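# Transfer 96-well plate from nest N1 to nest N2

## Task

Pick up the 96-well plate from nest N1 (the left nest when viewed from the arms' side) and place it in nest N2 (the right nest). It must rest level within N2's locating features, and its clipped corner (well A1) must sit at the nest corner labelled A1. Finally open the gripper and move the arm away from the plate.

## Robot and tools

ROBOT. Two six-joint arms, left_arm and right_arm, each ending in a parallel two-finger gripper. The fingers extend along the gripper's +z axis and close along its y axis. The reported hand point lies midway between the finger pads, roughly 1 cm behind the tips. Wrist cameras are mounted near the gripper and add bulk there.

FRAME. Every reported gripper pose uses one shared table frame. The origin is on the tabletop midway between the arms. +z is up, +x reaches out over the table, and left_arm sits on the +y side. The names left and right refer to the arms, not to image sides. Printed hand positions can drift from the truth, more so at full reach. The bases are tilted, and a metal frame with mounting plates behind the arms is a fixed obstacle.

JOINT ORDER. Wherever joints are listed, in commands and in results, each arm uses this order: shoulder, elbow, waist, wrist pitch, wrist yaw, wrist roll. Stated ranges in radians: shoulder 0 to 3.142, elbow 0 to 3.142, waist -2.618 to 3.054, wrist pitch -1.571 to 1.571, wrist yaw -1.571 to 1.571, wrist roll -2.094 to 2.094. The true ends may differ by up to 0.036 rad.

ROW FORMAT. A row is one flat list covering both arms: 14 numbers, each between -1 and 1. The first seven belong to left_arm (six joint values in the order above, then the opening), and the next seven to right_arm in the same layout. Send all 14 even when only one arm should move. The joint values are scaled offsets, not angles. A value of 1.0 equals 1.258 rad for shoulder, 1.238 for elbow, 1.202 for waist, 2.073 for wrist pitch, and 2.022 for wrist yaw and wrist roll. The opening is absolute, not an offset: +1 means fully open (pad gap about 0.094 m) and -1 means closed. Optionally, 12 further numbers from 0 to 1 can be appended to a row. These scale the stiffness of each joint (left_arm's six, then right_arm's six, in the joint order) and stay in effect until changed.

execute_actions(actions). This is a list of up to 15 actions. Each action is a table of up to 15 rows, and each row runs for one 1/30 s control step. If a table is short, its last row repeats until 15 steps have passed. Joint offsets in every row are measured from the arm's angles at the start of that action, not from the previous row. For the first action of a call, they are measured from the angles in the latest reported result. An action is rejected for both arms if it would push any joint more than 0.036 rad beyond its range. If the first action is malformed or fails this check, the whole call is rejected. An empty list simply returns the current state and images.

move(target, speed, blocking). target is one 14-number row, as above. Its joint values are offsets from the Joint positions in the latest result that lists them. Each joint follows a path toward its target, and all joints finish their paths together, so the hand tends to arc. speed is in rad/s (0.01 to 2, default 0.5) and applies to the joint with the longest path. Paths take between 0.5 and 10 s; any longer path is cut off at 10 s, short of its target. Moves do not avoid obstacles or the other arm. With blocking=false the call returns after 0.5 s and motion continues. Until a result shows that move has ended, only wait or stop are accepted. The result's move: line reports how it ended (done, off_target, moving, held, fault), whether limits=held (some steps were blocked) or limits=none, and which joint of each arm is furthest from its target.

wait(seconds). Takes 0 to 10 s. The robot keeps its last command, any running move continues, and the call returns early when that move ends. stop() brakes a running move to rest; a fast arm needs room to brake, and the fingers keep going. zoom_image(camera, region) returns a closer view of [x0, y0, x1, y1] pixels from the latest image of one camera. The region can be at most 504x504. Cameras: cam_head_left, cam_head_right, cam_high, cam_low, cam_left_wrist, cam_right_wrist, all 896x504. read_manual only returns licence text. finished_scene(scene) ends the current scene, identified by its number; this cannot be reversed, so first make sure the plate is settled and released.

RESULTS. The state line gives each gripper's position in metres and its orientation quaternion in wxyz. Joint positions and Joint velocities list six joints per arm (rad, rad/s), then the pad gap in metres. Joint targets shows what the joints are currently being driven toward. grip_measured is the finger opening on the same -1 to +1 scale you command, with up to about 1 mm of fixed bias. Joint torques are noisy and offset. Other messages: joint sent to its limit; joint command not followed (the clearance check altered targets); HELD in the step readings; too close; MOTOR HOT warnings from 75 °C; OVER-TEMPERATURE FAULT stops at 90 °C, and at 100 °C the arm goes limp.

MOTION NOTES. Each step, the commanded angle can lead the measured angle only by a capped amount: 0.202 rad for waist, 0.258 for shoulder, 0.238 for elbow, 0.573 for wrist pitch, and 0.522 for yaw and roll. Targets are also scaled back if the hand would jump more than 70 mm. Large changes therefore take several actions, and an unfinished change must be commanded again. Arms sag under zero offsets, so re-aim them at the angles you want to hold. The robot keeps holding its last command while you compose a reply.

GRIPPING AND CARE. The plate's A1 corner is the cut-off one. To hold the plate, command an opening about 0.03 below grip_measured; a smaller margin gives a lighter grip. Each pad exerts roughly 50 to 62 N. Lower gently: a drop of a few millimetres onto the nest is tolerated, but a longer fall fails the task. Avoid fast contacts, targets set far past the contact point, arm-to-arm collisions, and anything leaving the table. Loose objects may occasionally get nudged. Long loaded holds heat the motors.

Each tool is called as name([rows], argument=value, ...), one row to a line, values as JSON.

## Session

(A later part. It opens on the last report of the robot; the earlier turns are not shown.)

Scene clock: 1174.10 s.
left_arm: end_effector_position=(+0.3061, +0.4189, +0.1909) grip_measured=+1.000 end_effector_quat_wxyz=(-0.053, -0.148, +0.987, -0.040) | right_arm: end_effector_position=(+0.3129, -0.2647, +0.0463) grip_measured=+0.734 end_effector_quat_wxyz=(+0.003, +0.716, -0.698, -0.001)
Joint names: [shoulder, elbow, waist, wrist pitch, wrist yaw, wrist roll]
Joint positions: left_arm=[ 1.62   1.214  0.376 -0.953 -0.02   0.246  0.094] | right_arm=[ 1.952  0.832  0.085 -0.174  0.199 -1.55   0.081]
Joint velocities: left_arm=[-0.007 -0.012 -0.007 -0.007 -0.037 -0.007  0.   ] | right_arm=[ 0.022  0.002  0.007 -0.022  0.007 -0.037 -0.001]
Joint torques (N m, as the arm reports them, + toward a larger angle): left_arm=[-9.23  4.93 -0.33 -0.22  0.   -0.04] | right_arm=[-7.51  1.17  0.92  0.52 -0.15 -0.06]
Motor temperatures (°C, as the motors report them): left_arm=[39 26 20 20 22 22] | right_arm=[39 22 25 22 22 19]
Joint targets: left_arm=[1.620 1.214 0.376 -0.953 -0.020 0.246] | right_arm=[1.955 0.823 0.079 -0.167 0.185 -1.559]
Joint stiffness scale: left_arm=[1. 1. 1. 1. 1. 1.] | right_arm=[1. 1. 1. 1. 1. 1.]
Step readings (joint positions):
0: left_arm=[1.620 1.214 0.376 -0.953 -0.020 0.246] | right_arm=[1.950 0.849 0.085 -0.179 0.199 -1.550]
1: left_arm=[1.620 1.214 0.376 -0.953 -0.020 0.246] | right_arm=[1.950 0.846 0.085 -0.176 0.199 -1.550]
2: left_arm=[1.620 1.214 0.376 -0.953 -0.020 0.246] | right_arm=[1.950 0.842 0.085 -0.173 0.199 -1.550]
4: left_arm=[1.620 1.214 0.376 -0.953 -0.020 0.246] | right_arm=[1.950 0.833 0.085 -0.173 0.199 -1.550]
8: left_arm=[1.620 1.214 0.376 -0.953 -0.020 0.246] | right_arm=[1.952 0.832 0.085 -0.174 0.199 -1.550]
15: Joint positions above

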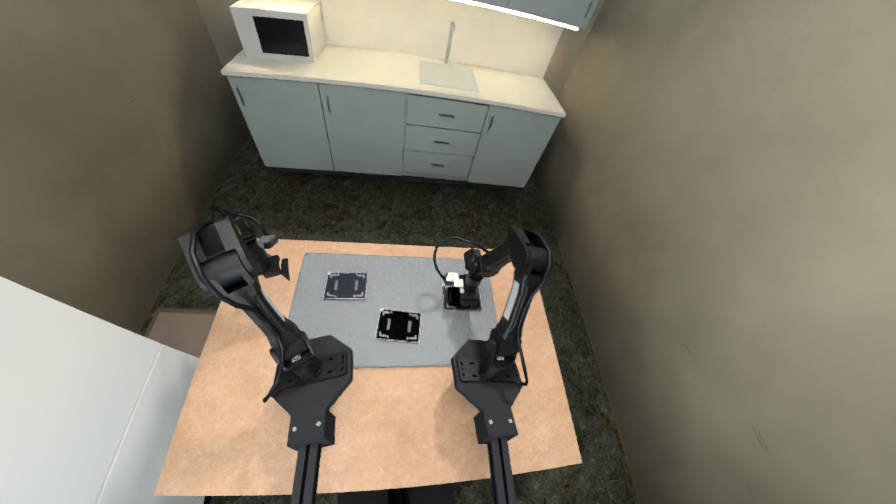

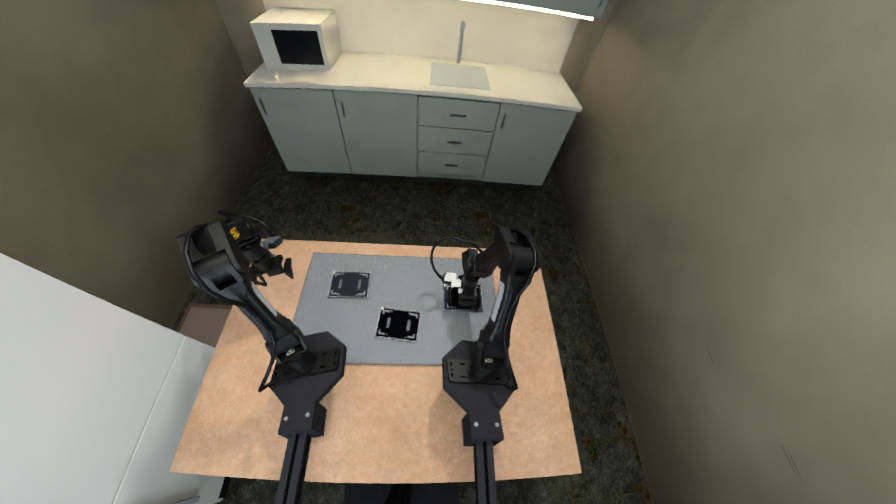

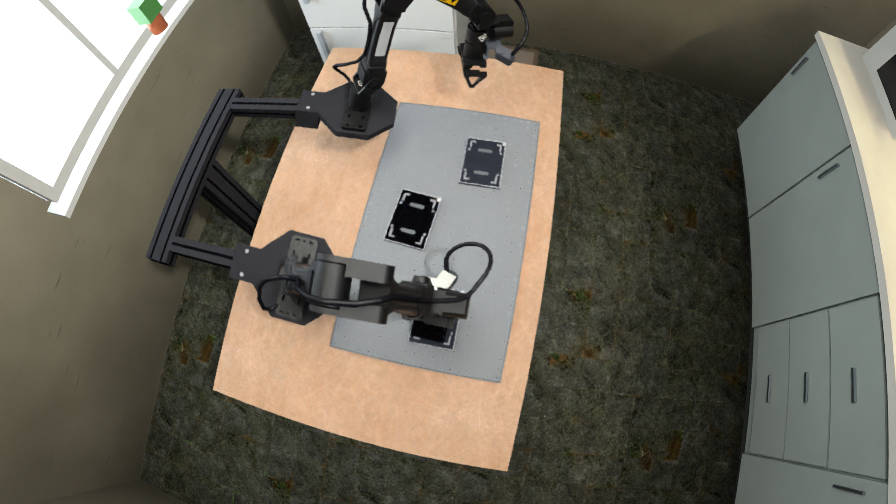

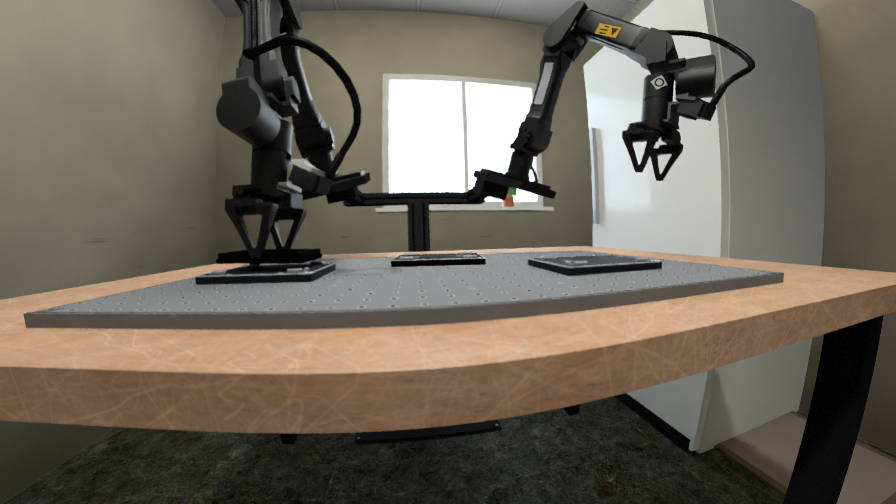

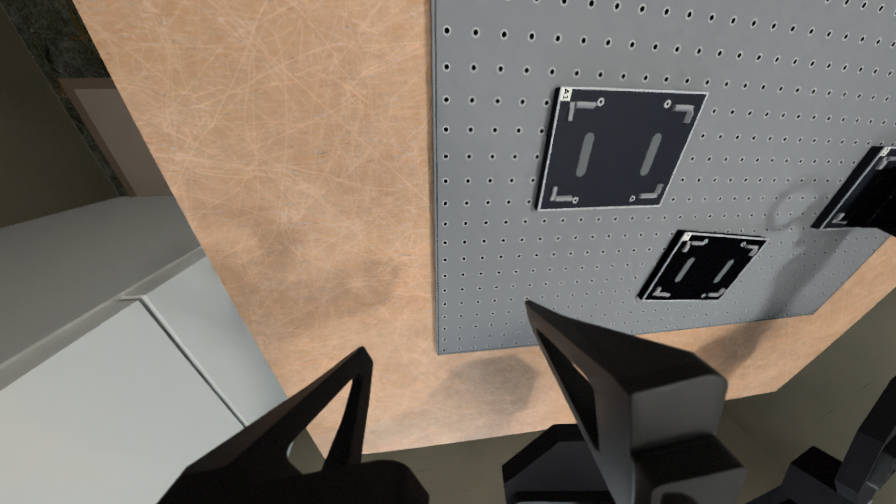

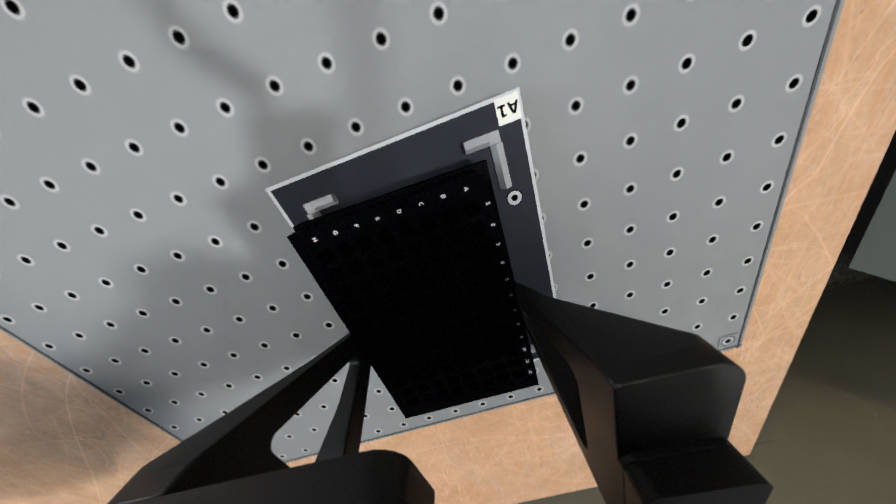

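execute_actions([
  [[0,0,0,0,0,0,1,0.0024,0.042,-0.005,0.0034,-0.007,-0.0045,0.71],[0,0,0,0,0,0,1,0.0024,0.042,-0.005,0.0034,-0.007,-0.0045,0.71],[0,0,0,0,0,0,1,0.0024,0.030,-0.005,0.0034,-0.007,-0.0045,0.71]],
])

Scene clock: 1220.13 s.
left_arm: end_effector_position=(+0.3061, +0.4189, +0.1909) grip_measured=+1.000 end_effector_quat_wxyz=(-0.053, -0.148, +0.987, -0.040) | right_arm: end_effector_position=(+0.3202, -0.2646, +0.0474) grip_measured=+0.734 end_effector_quat_wxyz=(-0.003, +0.715, -0.699, +0.005)
Joint names: [shoulder, elbow, waist, wrist pitch, wrist yaw, wrist roll]
Joint positions: left_arm=[ 1.62   1.214  0.376 -0.953 -0.02   0.246  0.094] | right_arm=[ 1.953  0.846  0.085 -0.17   0.199 -1.551  0.081]
Joint velocities: left_arm=[ 0.007  0.012 -0.032  0.007  0.007  0.051  0.   ] | right_arm=[ 0.007 -0.017 -0.007  0.037 -0.037  0.007 -0.001]
Joint torques (N m, as the arm reports them, + toward a larger angle): left_arm=[-9.23  4.93 -0.33 -0.22  0.   -0.03] | right_arm=[-7.75  3.39  0.9   0.54 -0.16 -0.06]
Motor temperatures (°C, as the motors report them): left_arm=[39 26 20 20 22 22] | right_arm=[38 22 25 22 22 19]
Joint targets: left_arm=[1.620 1.214 0.376 -0.953 -0.020 0.246] | right_arm=[1.955 0.869 0.079 -0.167 0.185 -1.559]
Joint stiffness scale: left_arm=[1. 1. 1. 1. 1. 1.] | right_arm=[1. 1. 1. 1. 1. 1.]
Step readings (joint positions):
0: left_arm=[1.620 1.214 0.376 -0.953 -0.020 0.246] | right_arm=[1.952 0.832 0.085 -0.174 0.199 -1.550]
1: left_arm=[1.620 1.214 0.376 -0.953 -0.020 0.246] | right_arm=[1.952 0.835 0.085 -0.175 0.199 -1.550]
2: left_arm=[1.620 1.214 0.376 -0.953 -0.020 0.246] | right_arm=[1.953 0.840 0.085 -0.176 0.199 -1.551]
4: left_arm=[1.620 1.214 0.376 -0.953 -0.020 0.246] | right_arm=[1.953 0.846 0.085 -0.172 0.199 -1.551]
8: left_arm=[1.620 1.214 0.376 -0.953 -0.020 0.246] | right_arm=[1.953 0.846 0.085 -0.170 0.199 -1.551]
15: Joint positions above

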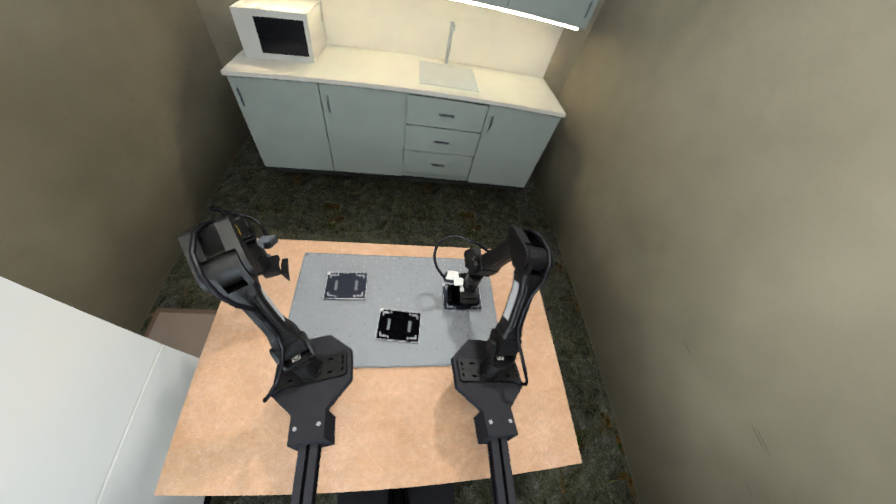

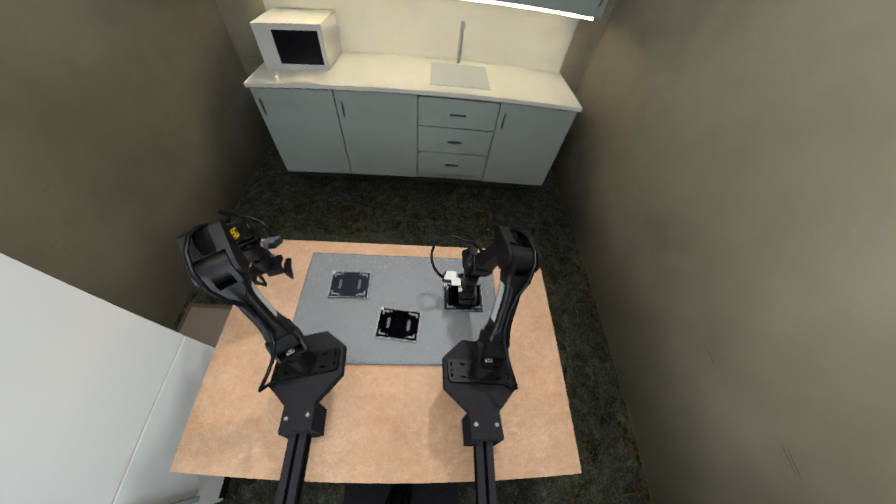

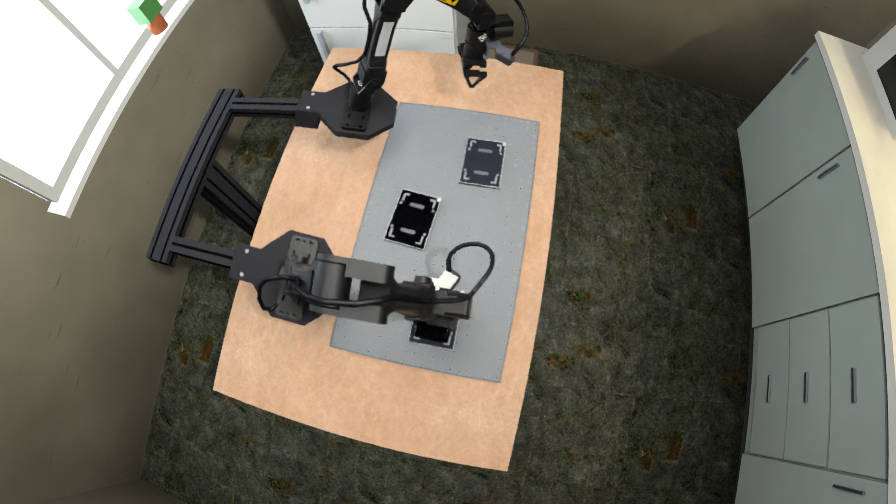

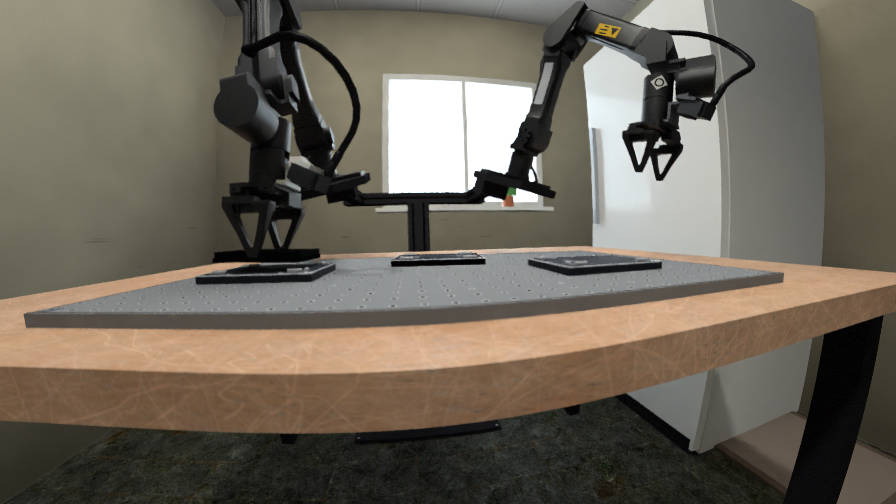

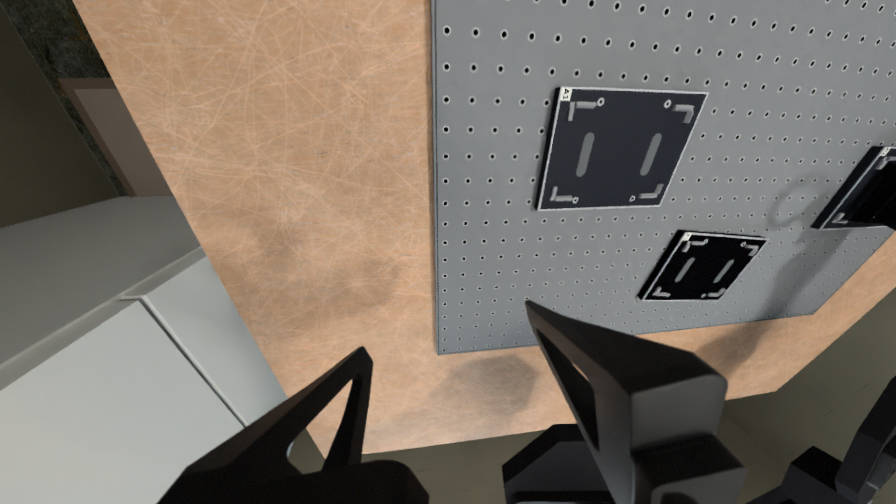

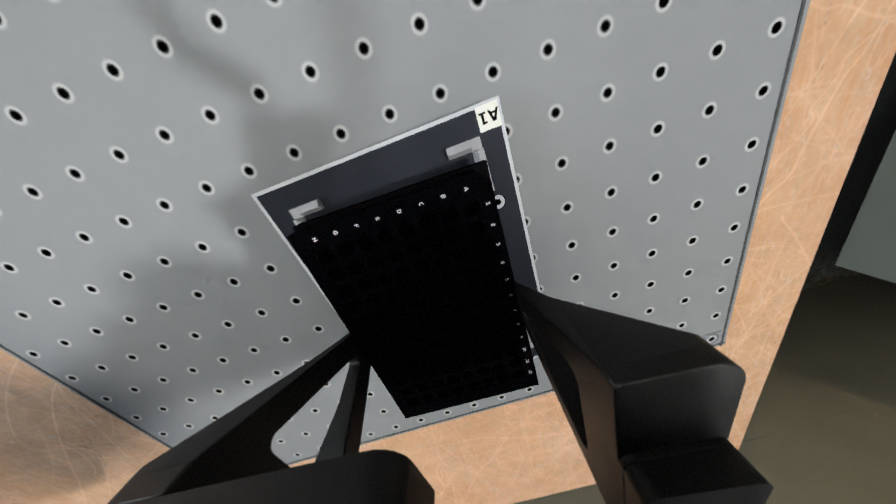

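move(target=[0,0,0,0,0,0,1,0.020,0.008,-0.0075,0.011,-0.007,-0.006,0.71], speed=0.03)

zoom_image(camera="cam_right_wrist", region=[240,70,560,250])

zoom_image(camera="cam_low", region=[180,220,360,321])

Scene clock: 1236.03 s.
left_arm: end_effector_position=(+0.3061, +0.4189, +0.1909) grip_measured=+1.000 end_effector_quat_wxyz=(-0.053, -0.148, +0.987, -0.040) | right_arm: end_effector_position=(+0.3177, -0.2637, +0.0423) grip_measured=+0.734 end_effector_quat_wxyz=(-0.000, +0.717, -0.697, +0.002)
Joint names: [shoulder, elbow, waist, wrist pitch, wrist yaw, wrist roll]
Joint positions: left_arm=[ 1.62   1.214  0.376 -0.953 -0.02   0.246  0.094] | right_arm=[ 1.972  0.846  0.085 -0.158  0.199 -1.554  0.081]
Joint velocities: left_arm=[-0.002  0.002 -0.007  0.037 -0.007 -0.022  0.   ] | right_arm=[-0.007  0.002  0.002 -0.022 -0.051  0.022 -0.   ]
Joint torques (N m, as the arm reports them, + toward a larger angle): left_arm=[-9.24  4.92 -0.33 -0.22  0.   -0.04] | right_arm=[-7.46  2.35  0.64  0.62 -0.16 -0.04]
Motor temperatures (°C, as the motors report them): left_arm=[39 26 20 20 22 22] | right_arm=[38 22 25 22 22 19]
Joint targets: left_arm=[1.620 1.214 0.376 -0.953 -0.020 0.246] | right_arm=[1.978 0.856 0.076 -0.147 0.185 -1.563]
Joint stiffness scale: left_arm=[1. 1. 1. 1. 1. 1.] | right_arm=[1. 1. 1. 1. 1. 1.]
move: done; limits=none; left_arm: farthest joint: the waist, 0.000 radians from its target (0.000 radians at the start); right_arm: farthest joint: the wrist yaw, 0.014 radians from its target (0.014 radians at the start)

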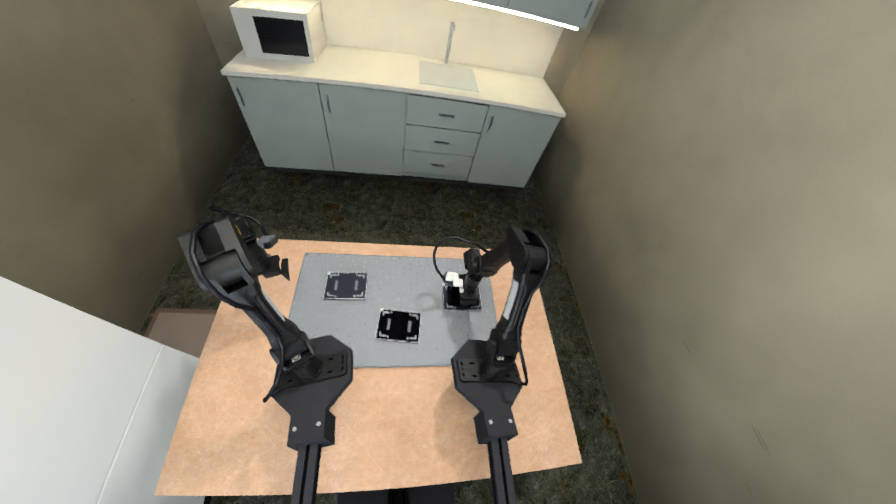

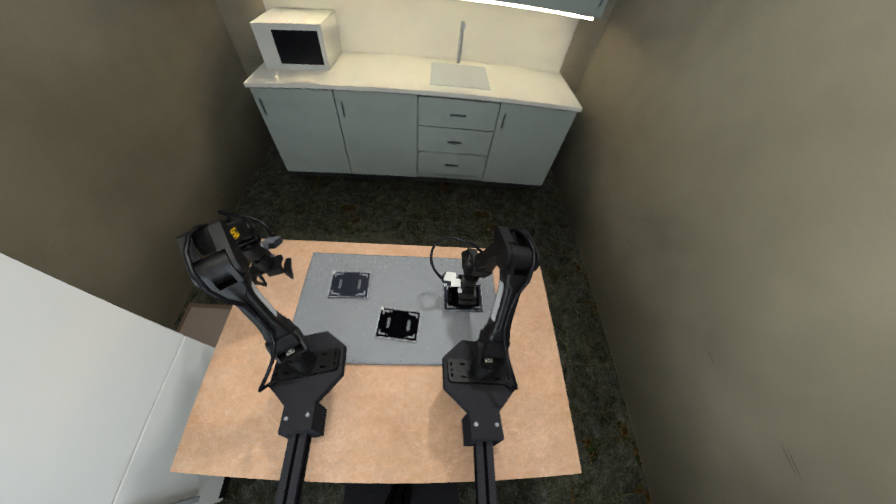

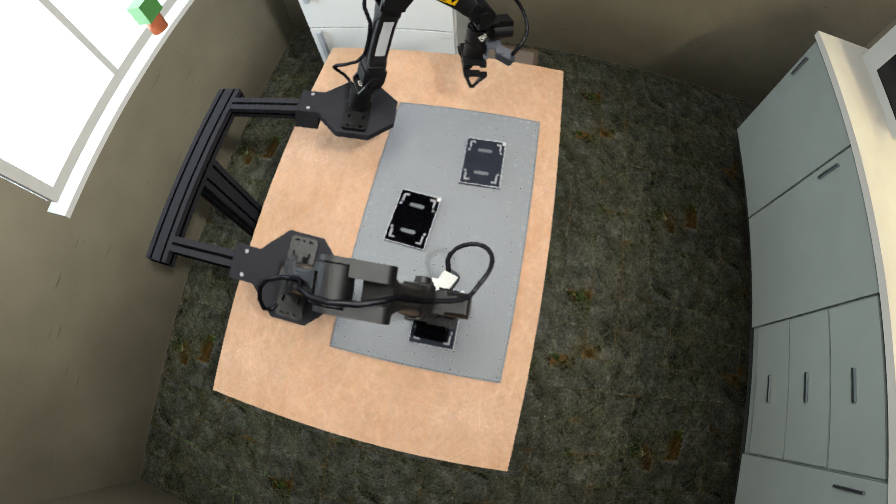

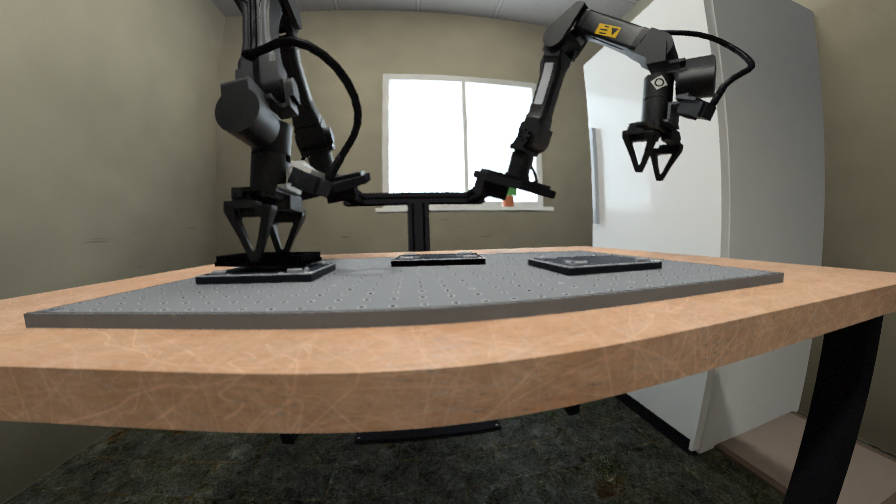

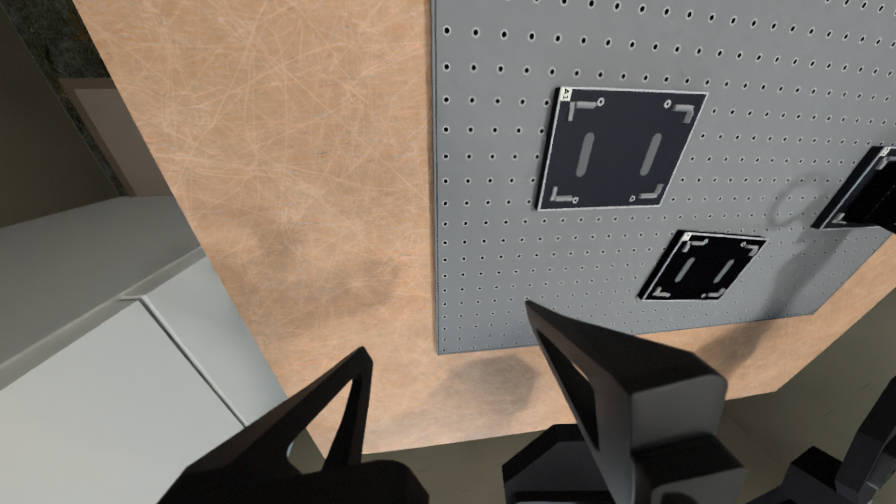

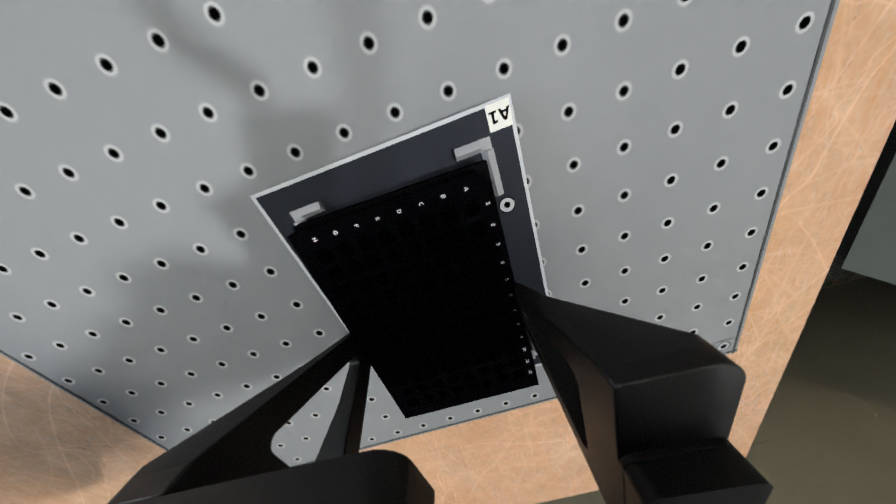

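Region (240, 70, 560, 250) of cam_right_wrist's 896x504 image, scaled by 1.575, with more detail than that image has; it fills the top 284 rows of this view, and the rest is white.

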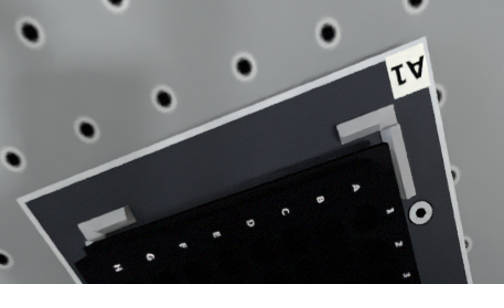

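Region (180, 220, 360, 321) of cam_low's 896x504 image, scaled by 2.800, with more detail than that image has; it fills the top 283 rows of this view, and the rest is white.

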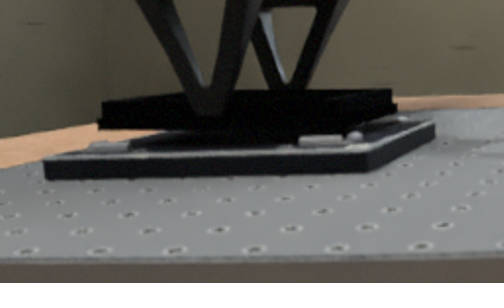

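execute_actions([
  [[0,0,0,0,0,0,1,0.004,0.008,-0.009,0.005,-0.007,-0.002,0.71],[0,0,0,0,0,0,1,0.004,0.008,-0.0105,0.005,-0.007,-0.002,0.71]],
])

Scene clock: 1272.00 s.
left_arm: end_effector_position=(+0.3061, +0.4189, +0.1909) grip_measured=+1.000 end_effector_quat_wxyz=(-0.053, -0.148, +0.987, -0.040) | right_arm: end_effector_position=(+0.3177, -0.2658, +0.0419) grip_measured=+0.734 end_effector_quat_wxyz=(+0.000, +0.715, -0.699, +0.002)
Joint names: [shoulder, elbow, waist, wrist pitch, wrist yaw, wrist roll]
Joint positions: left_arm=[ 1.62   1.214  0.376 -0.953 -0.02   0.246  0.094] | right_arm=[ 1.972  0.846  0.079 -0.158  0.198 -1.554  0.081]
Joint velocities: left_arm=[ 0.012  0.002 -0.007 -0.051  0.007 -0.051  0.   ] | right_arm=[-0.007  0.007 -0.012 -0.022  0.051  0.022  0.001]
Joint torques (N m, as the arm reports them, + toward a larger angle): left_arm=[-9.24  4.94 -0.34 -0.22  0.   -0.04] | right_arm=[-7.49  2.36  0.88  0.59 -0.14 -0.01]
Motor temperatures (°C, as the motors report them): left_arm=[39 26 20 20 22 22] | right_arm=[37 22 24 22 22 19]
Joint targets: left_arm=[1.620 1.214 0.376 -0.953 -0.020 0.246] | right_arm=[1.977 0.856 0.073 -0.148 0.185 -1.558]
Joint stiffness scale: left_arm=[1. 1. 1. 1. 1. 1.] | right_arm=[1. 1. 1. 1. 1. 1.]
Step readings (joint positions):
0: left_arm=[1.620 1.214 0.376 -0.953 -0.020 0.246] | right_arm=[1.972 0.846 0.085 -0.158 0.199 -1.554]
1: left_arm=[1.620 1.214 0.376 -0.953 -0.020 0.246] | right_arm=[1.972 0.846 0.085 -0.158 0.199 -1.554]
2: left_arm=[1.620 1.214 0.376 -0.953 -0.020 0.246] | right_arm=[1.972 0.846 0.085 -0.158 0.199 -1.554]
4: left_arm=[1.620 1.214 0.376 -0.953 -0.020 0.246] | right_arm=[1.972 0.846 0.082 -0.158 0.198 -1.554]
8: left_arm=[1.620 1.214 0.376 -0.953 -0.020 0.246] | right_arm=[1.972 0.846 0.079 -0.158 0.198 -1.554]
15: Joint positions above

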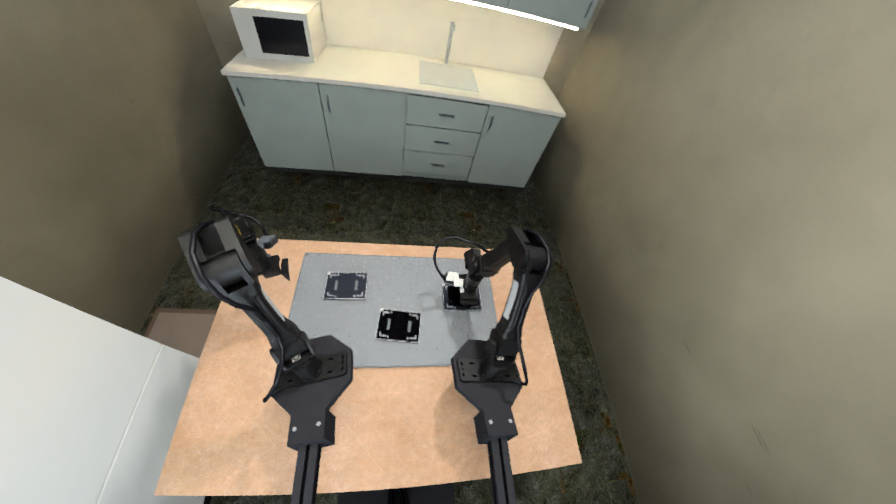

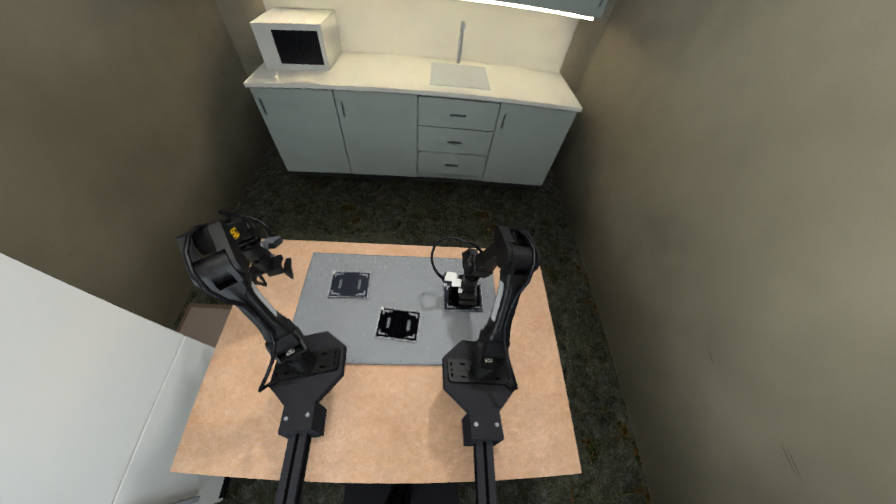

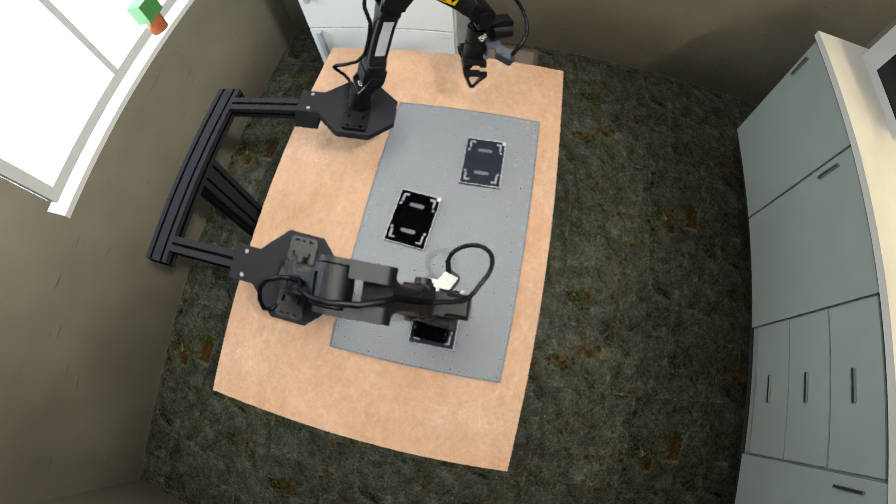

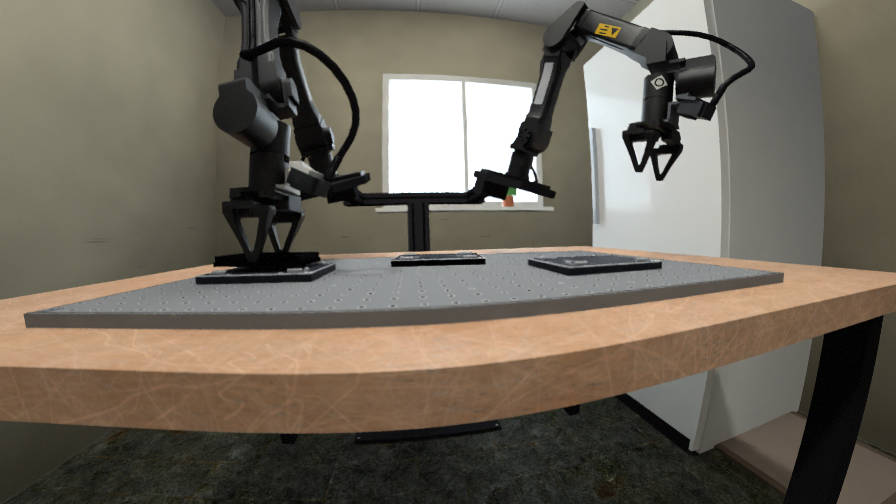

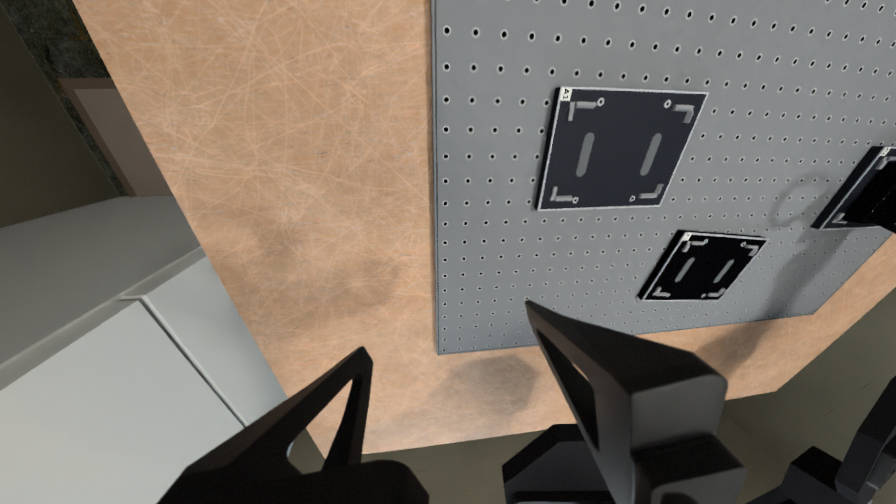

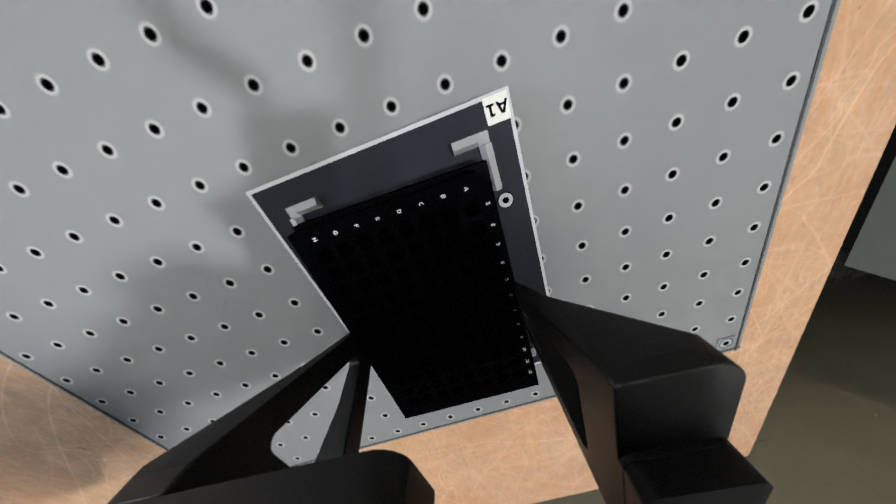

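move(target=[0,0,0,0,0,0,1,0.0135,0.008,-0.003,0.0116,-0.006,-0.002,0.71], speed=0.02)

zoom_image(camera="cam_right_wrist", region=[240,70,560,250])

zoom_image(camera="cam_low", region=[180,220,360,321])

Scene clock: 1283.70 s.
left_arm: end_effector_position=(+0.3061, +0.4189, +0.1909) grip_measured=+1.000 end_effector_quat_wxyz=(-0.053, -0.148, +0.987, -0.040) | right_arm: end_effector_position=(+0.3171, -0.2651, +0.0386) grip_measured=+0.734 end_effector_quat_wxyz=(+0.001, +0.715, -0.699, +0.002)
Joint names: [shoulder, elbow, waist, wrist pitch, wrist yaw, wrist roll]
Joint positions: left_arm=[ 1.62   1.214  0.376 -0.953 -0.02   0.246  0.094] | right_arm=[ 1.985  0.846  0.079 -0.146  0.198 -1.554  0.081]
Joint velocities: left_arm=[-0.012  0.002 -0.002  0.051  0.037 -0.022  0.   ] | right_arm=[-0.012 -0.002 -0.007 -0.095  0.007  0.037  0.   ]
Joint torques (N m, as the arm reports them, + toward a larger angle): left_arm=[-9.23  4.93 -0.34 -0.22  0.   -0.04] | right_arm=[-7.61  2.29  1.07  0.63 -0.14 -0.02]
Motor temperatures (°C, as the motors report them): left_arm=[39 26 20 20 22 22] | right_arm=[37 22 24 22 22 19]
Joint targets: left_arm=[1.620 1.214 0.376 -0.953 -0.020 0.246] | right_arm=[1.990 0.856 0.075 -0.134 0.186 -1.558]
Joint stiffness scale: left_arm=[1. 1. 1. 1. 1. 1.] | right_arm=[1. 1. 1. 1. 1. 1.]
move: done; limits=none; left_arm: farthest joint: the waist, 0.000 radians from its target (0.000 radians at the start); right_arm: farthest joint: the wrist yaw, 0.013 radians from its target (0.013 radians at the start)

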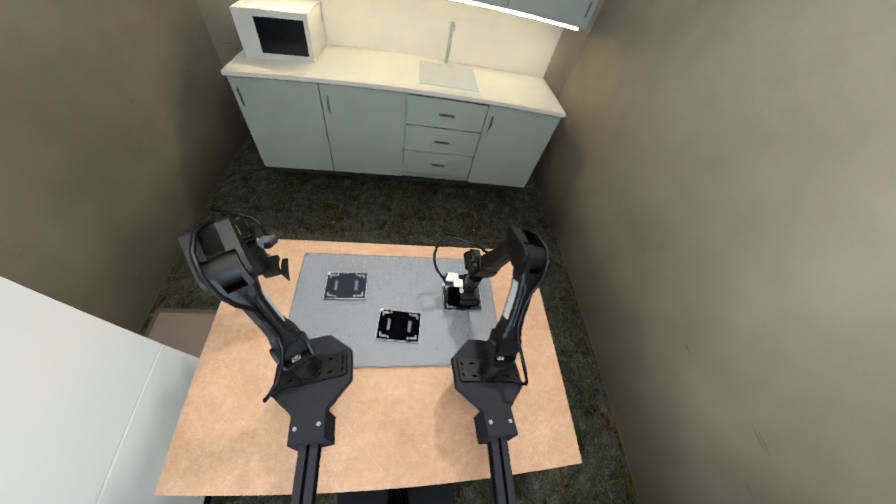

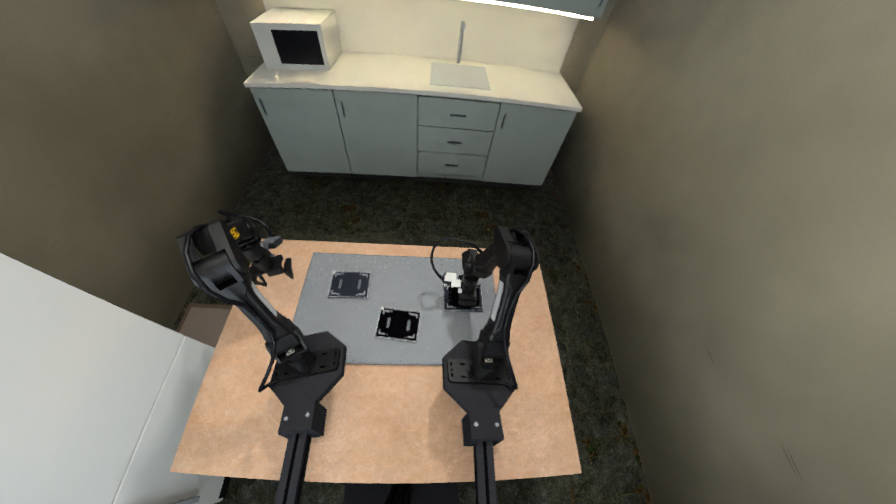

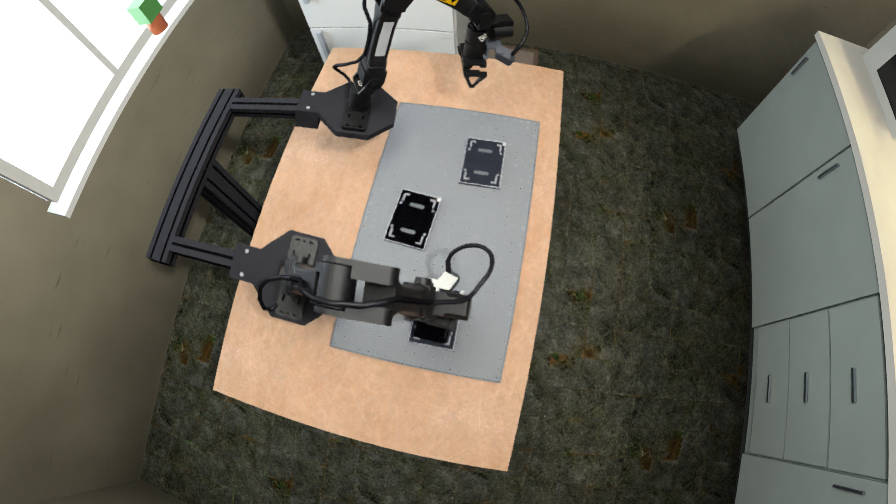

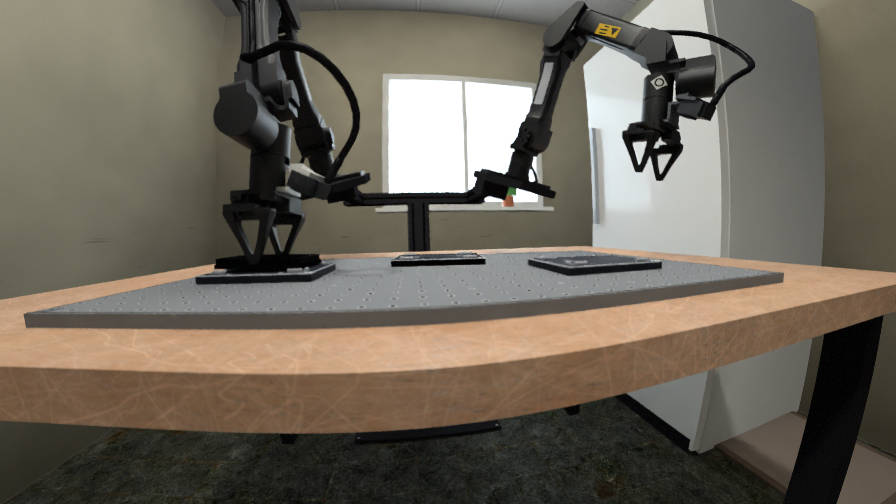

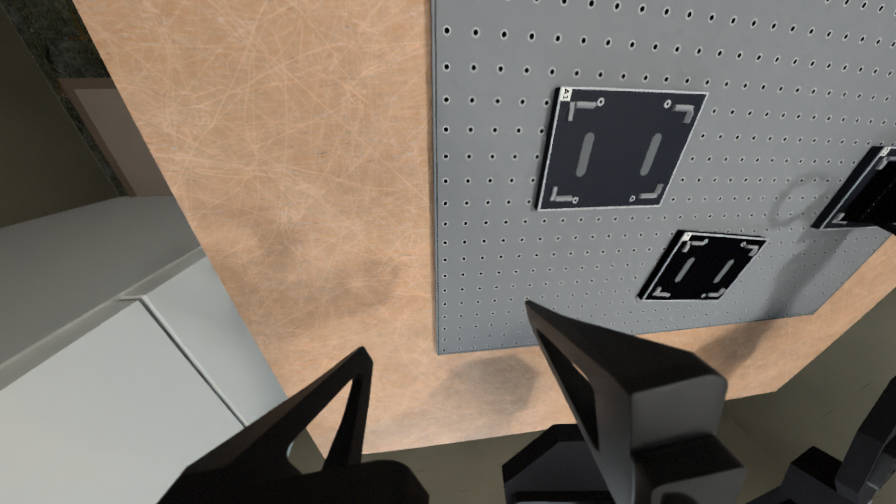

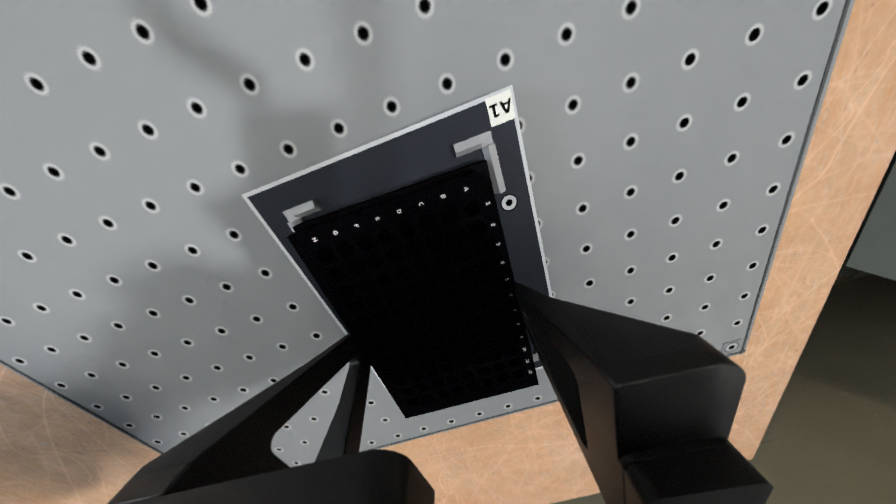

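Region (240, 70, 560, 250) of cam_right_wrist's 896x504 image, scaled by 1.575, with more detail than that image has; it fills the top 284 rows of this view, and the rest is white.

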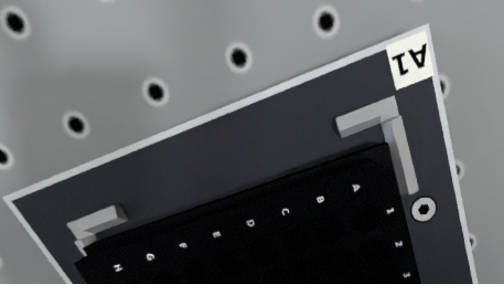

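Region (180, 220, 360, 321) of cam_low's 896x504 image, scaled by 2.800, with more detail than that image has; it fills the top 283 rows of this view, and the rest is white.

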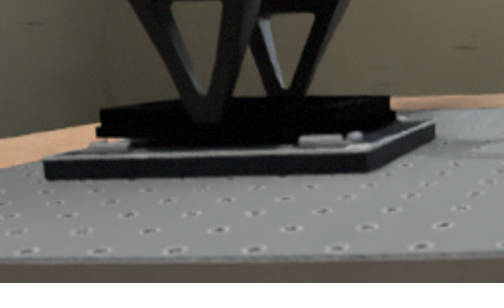

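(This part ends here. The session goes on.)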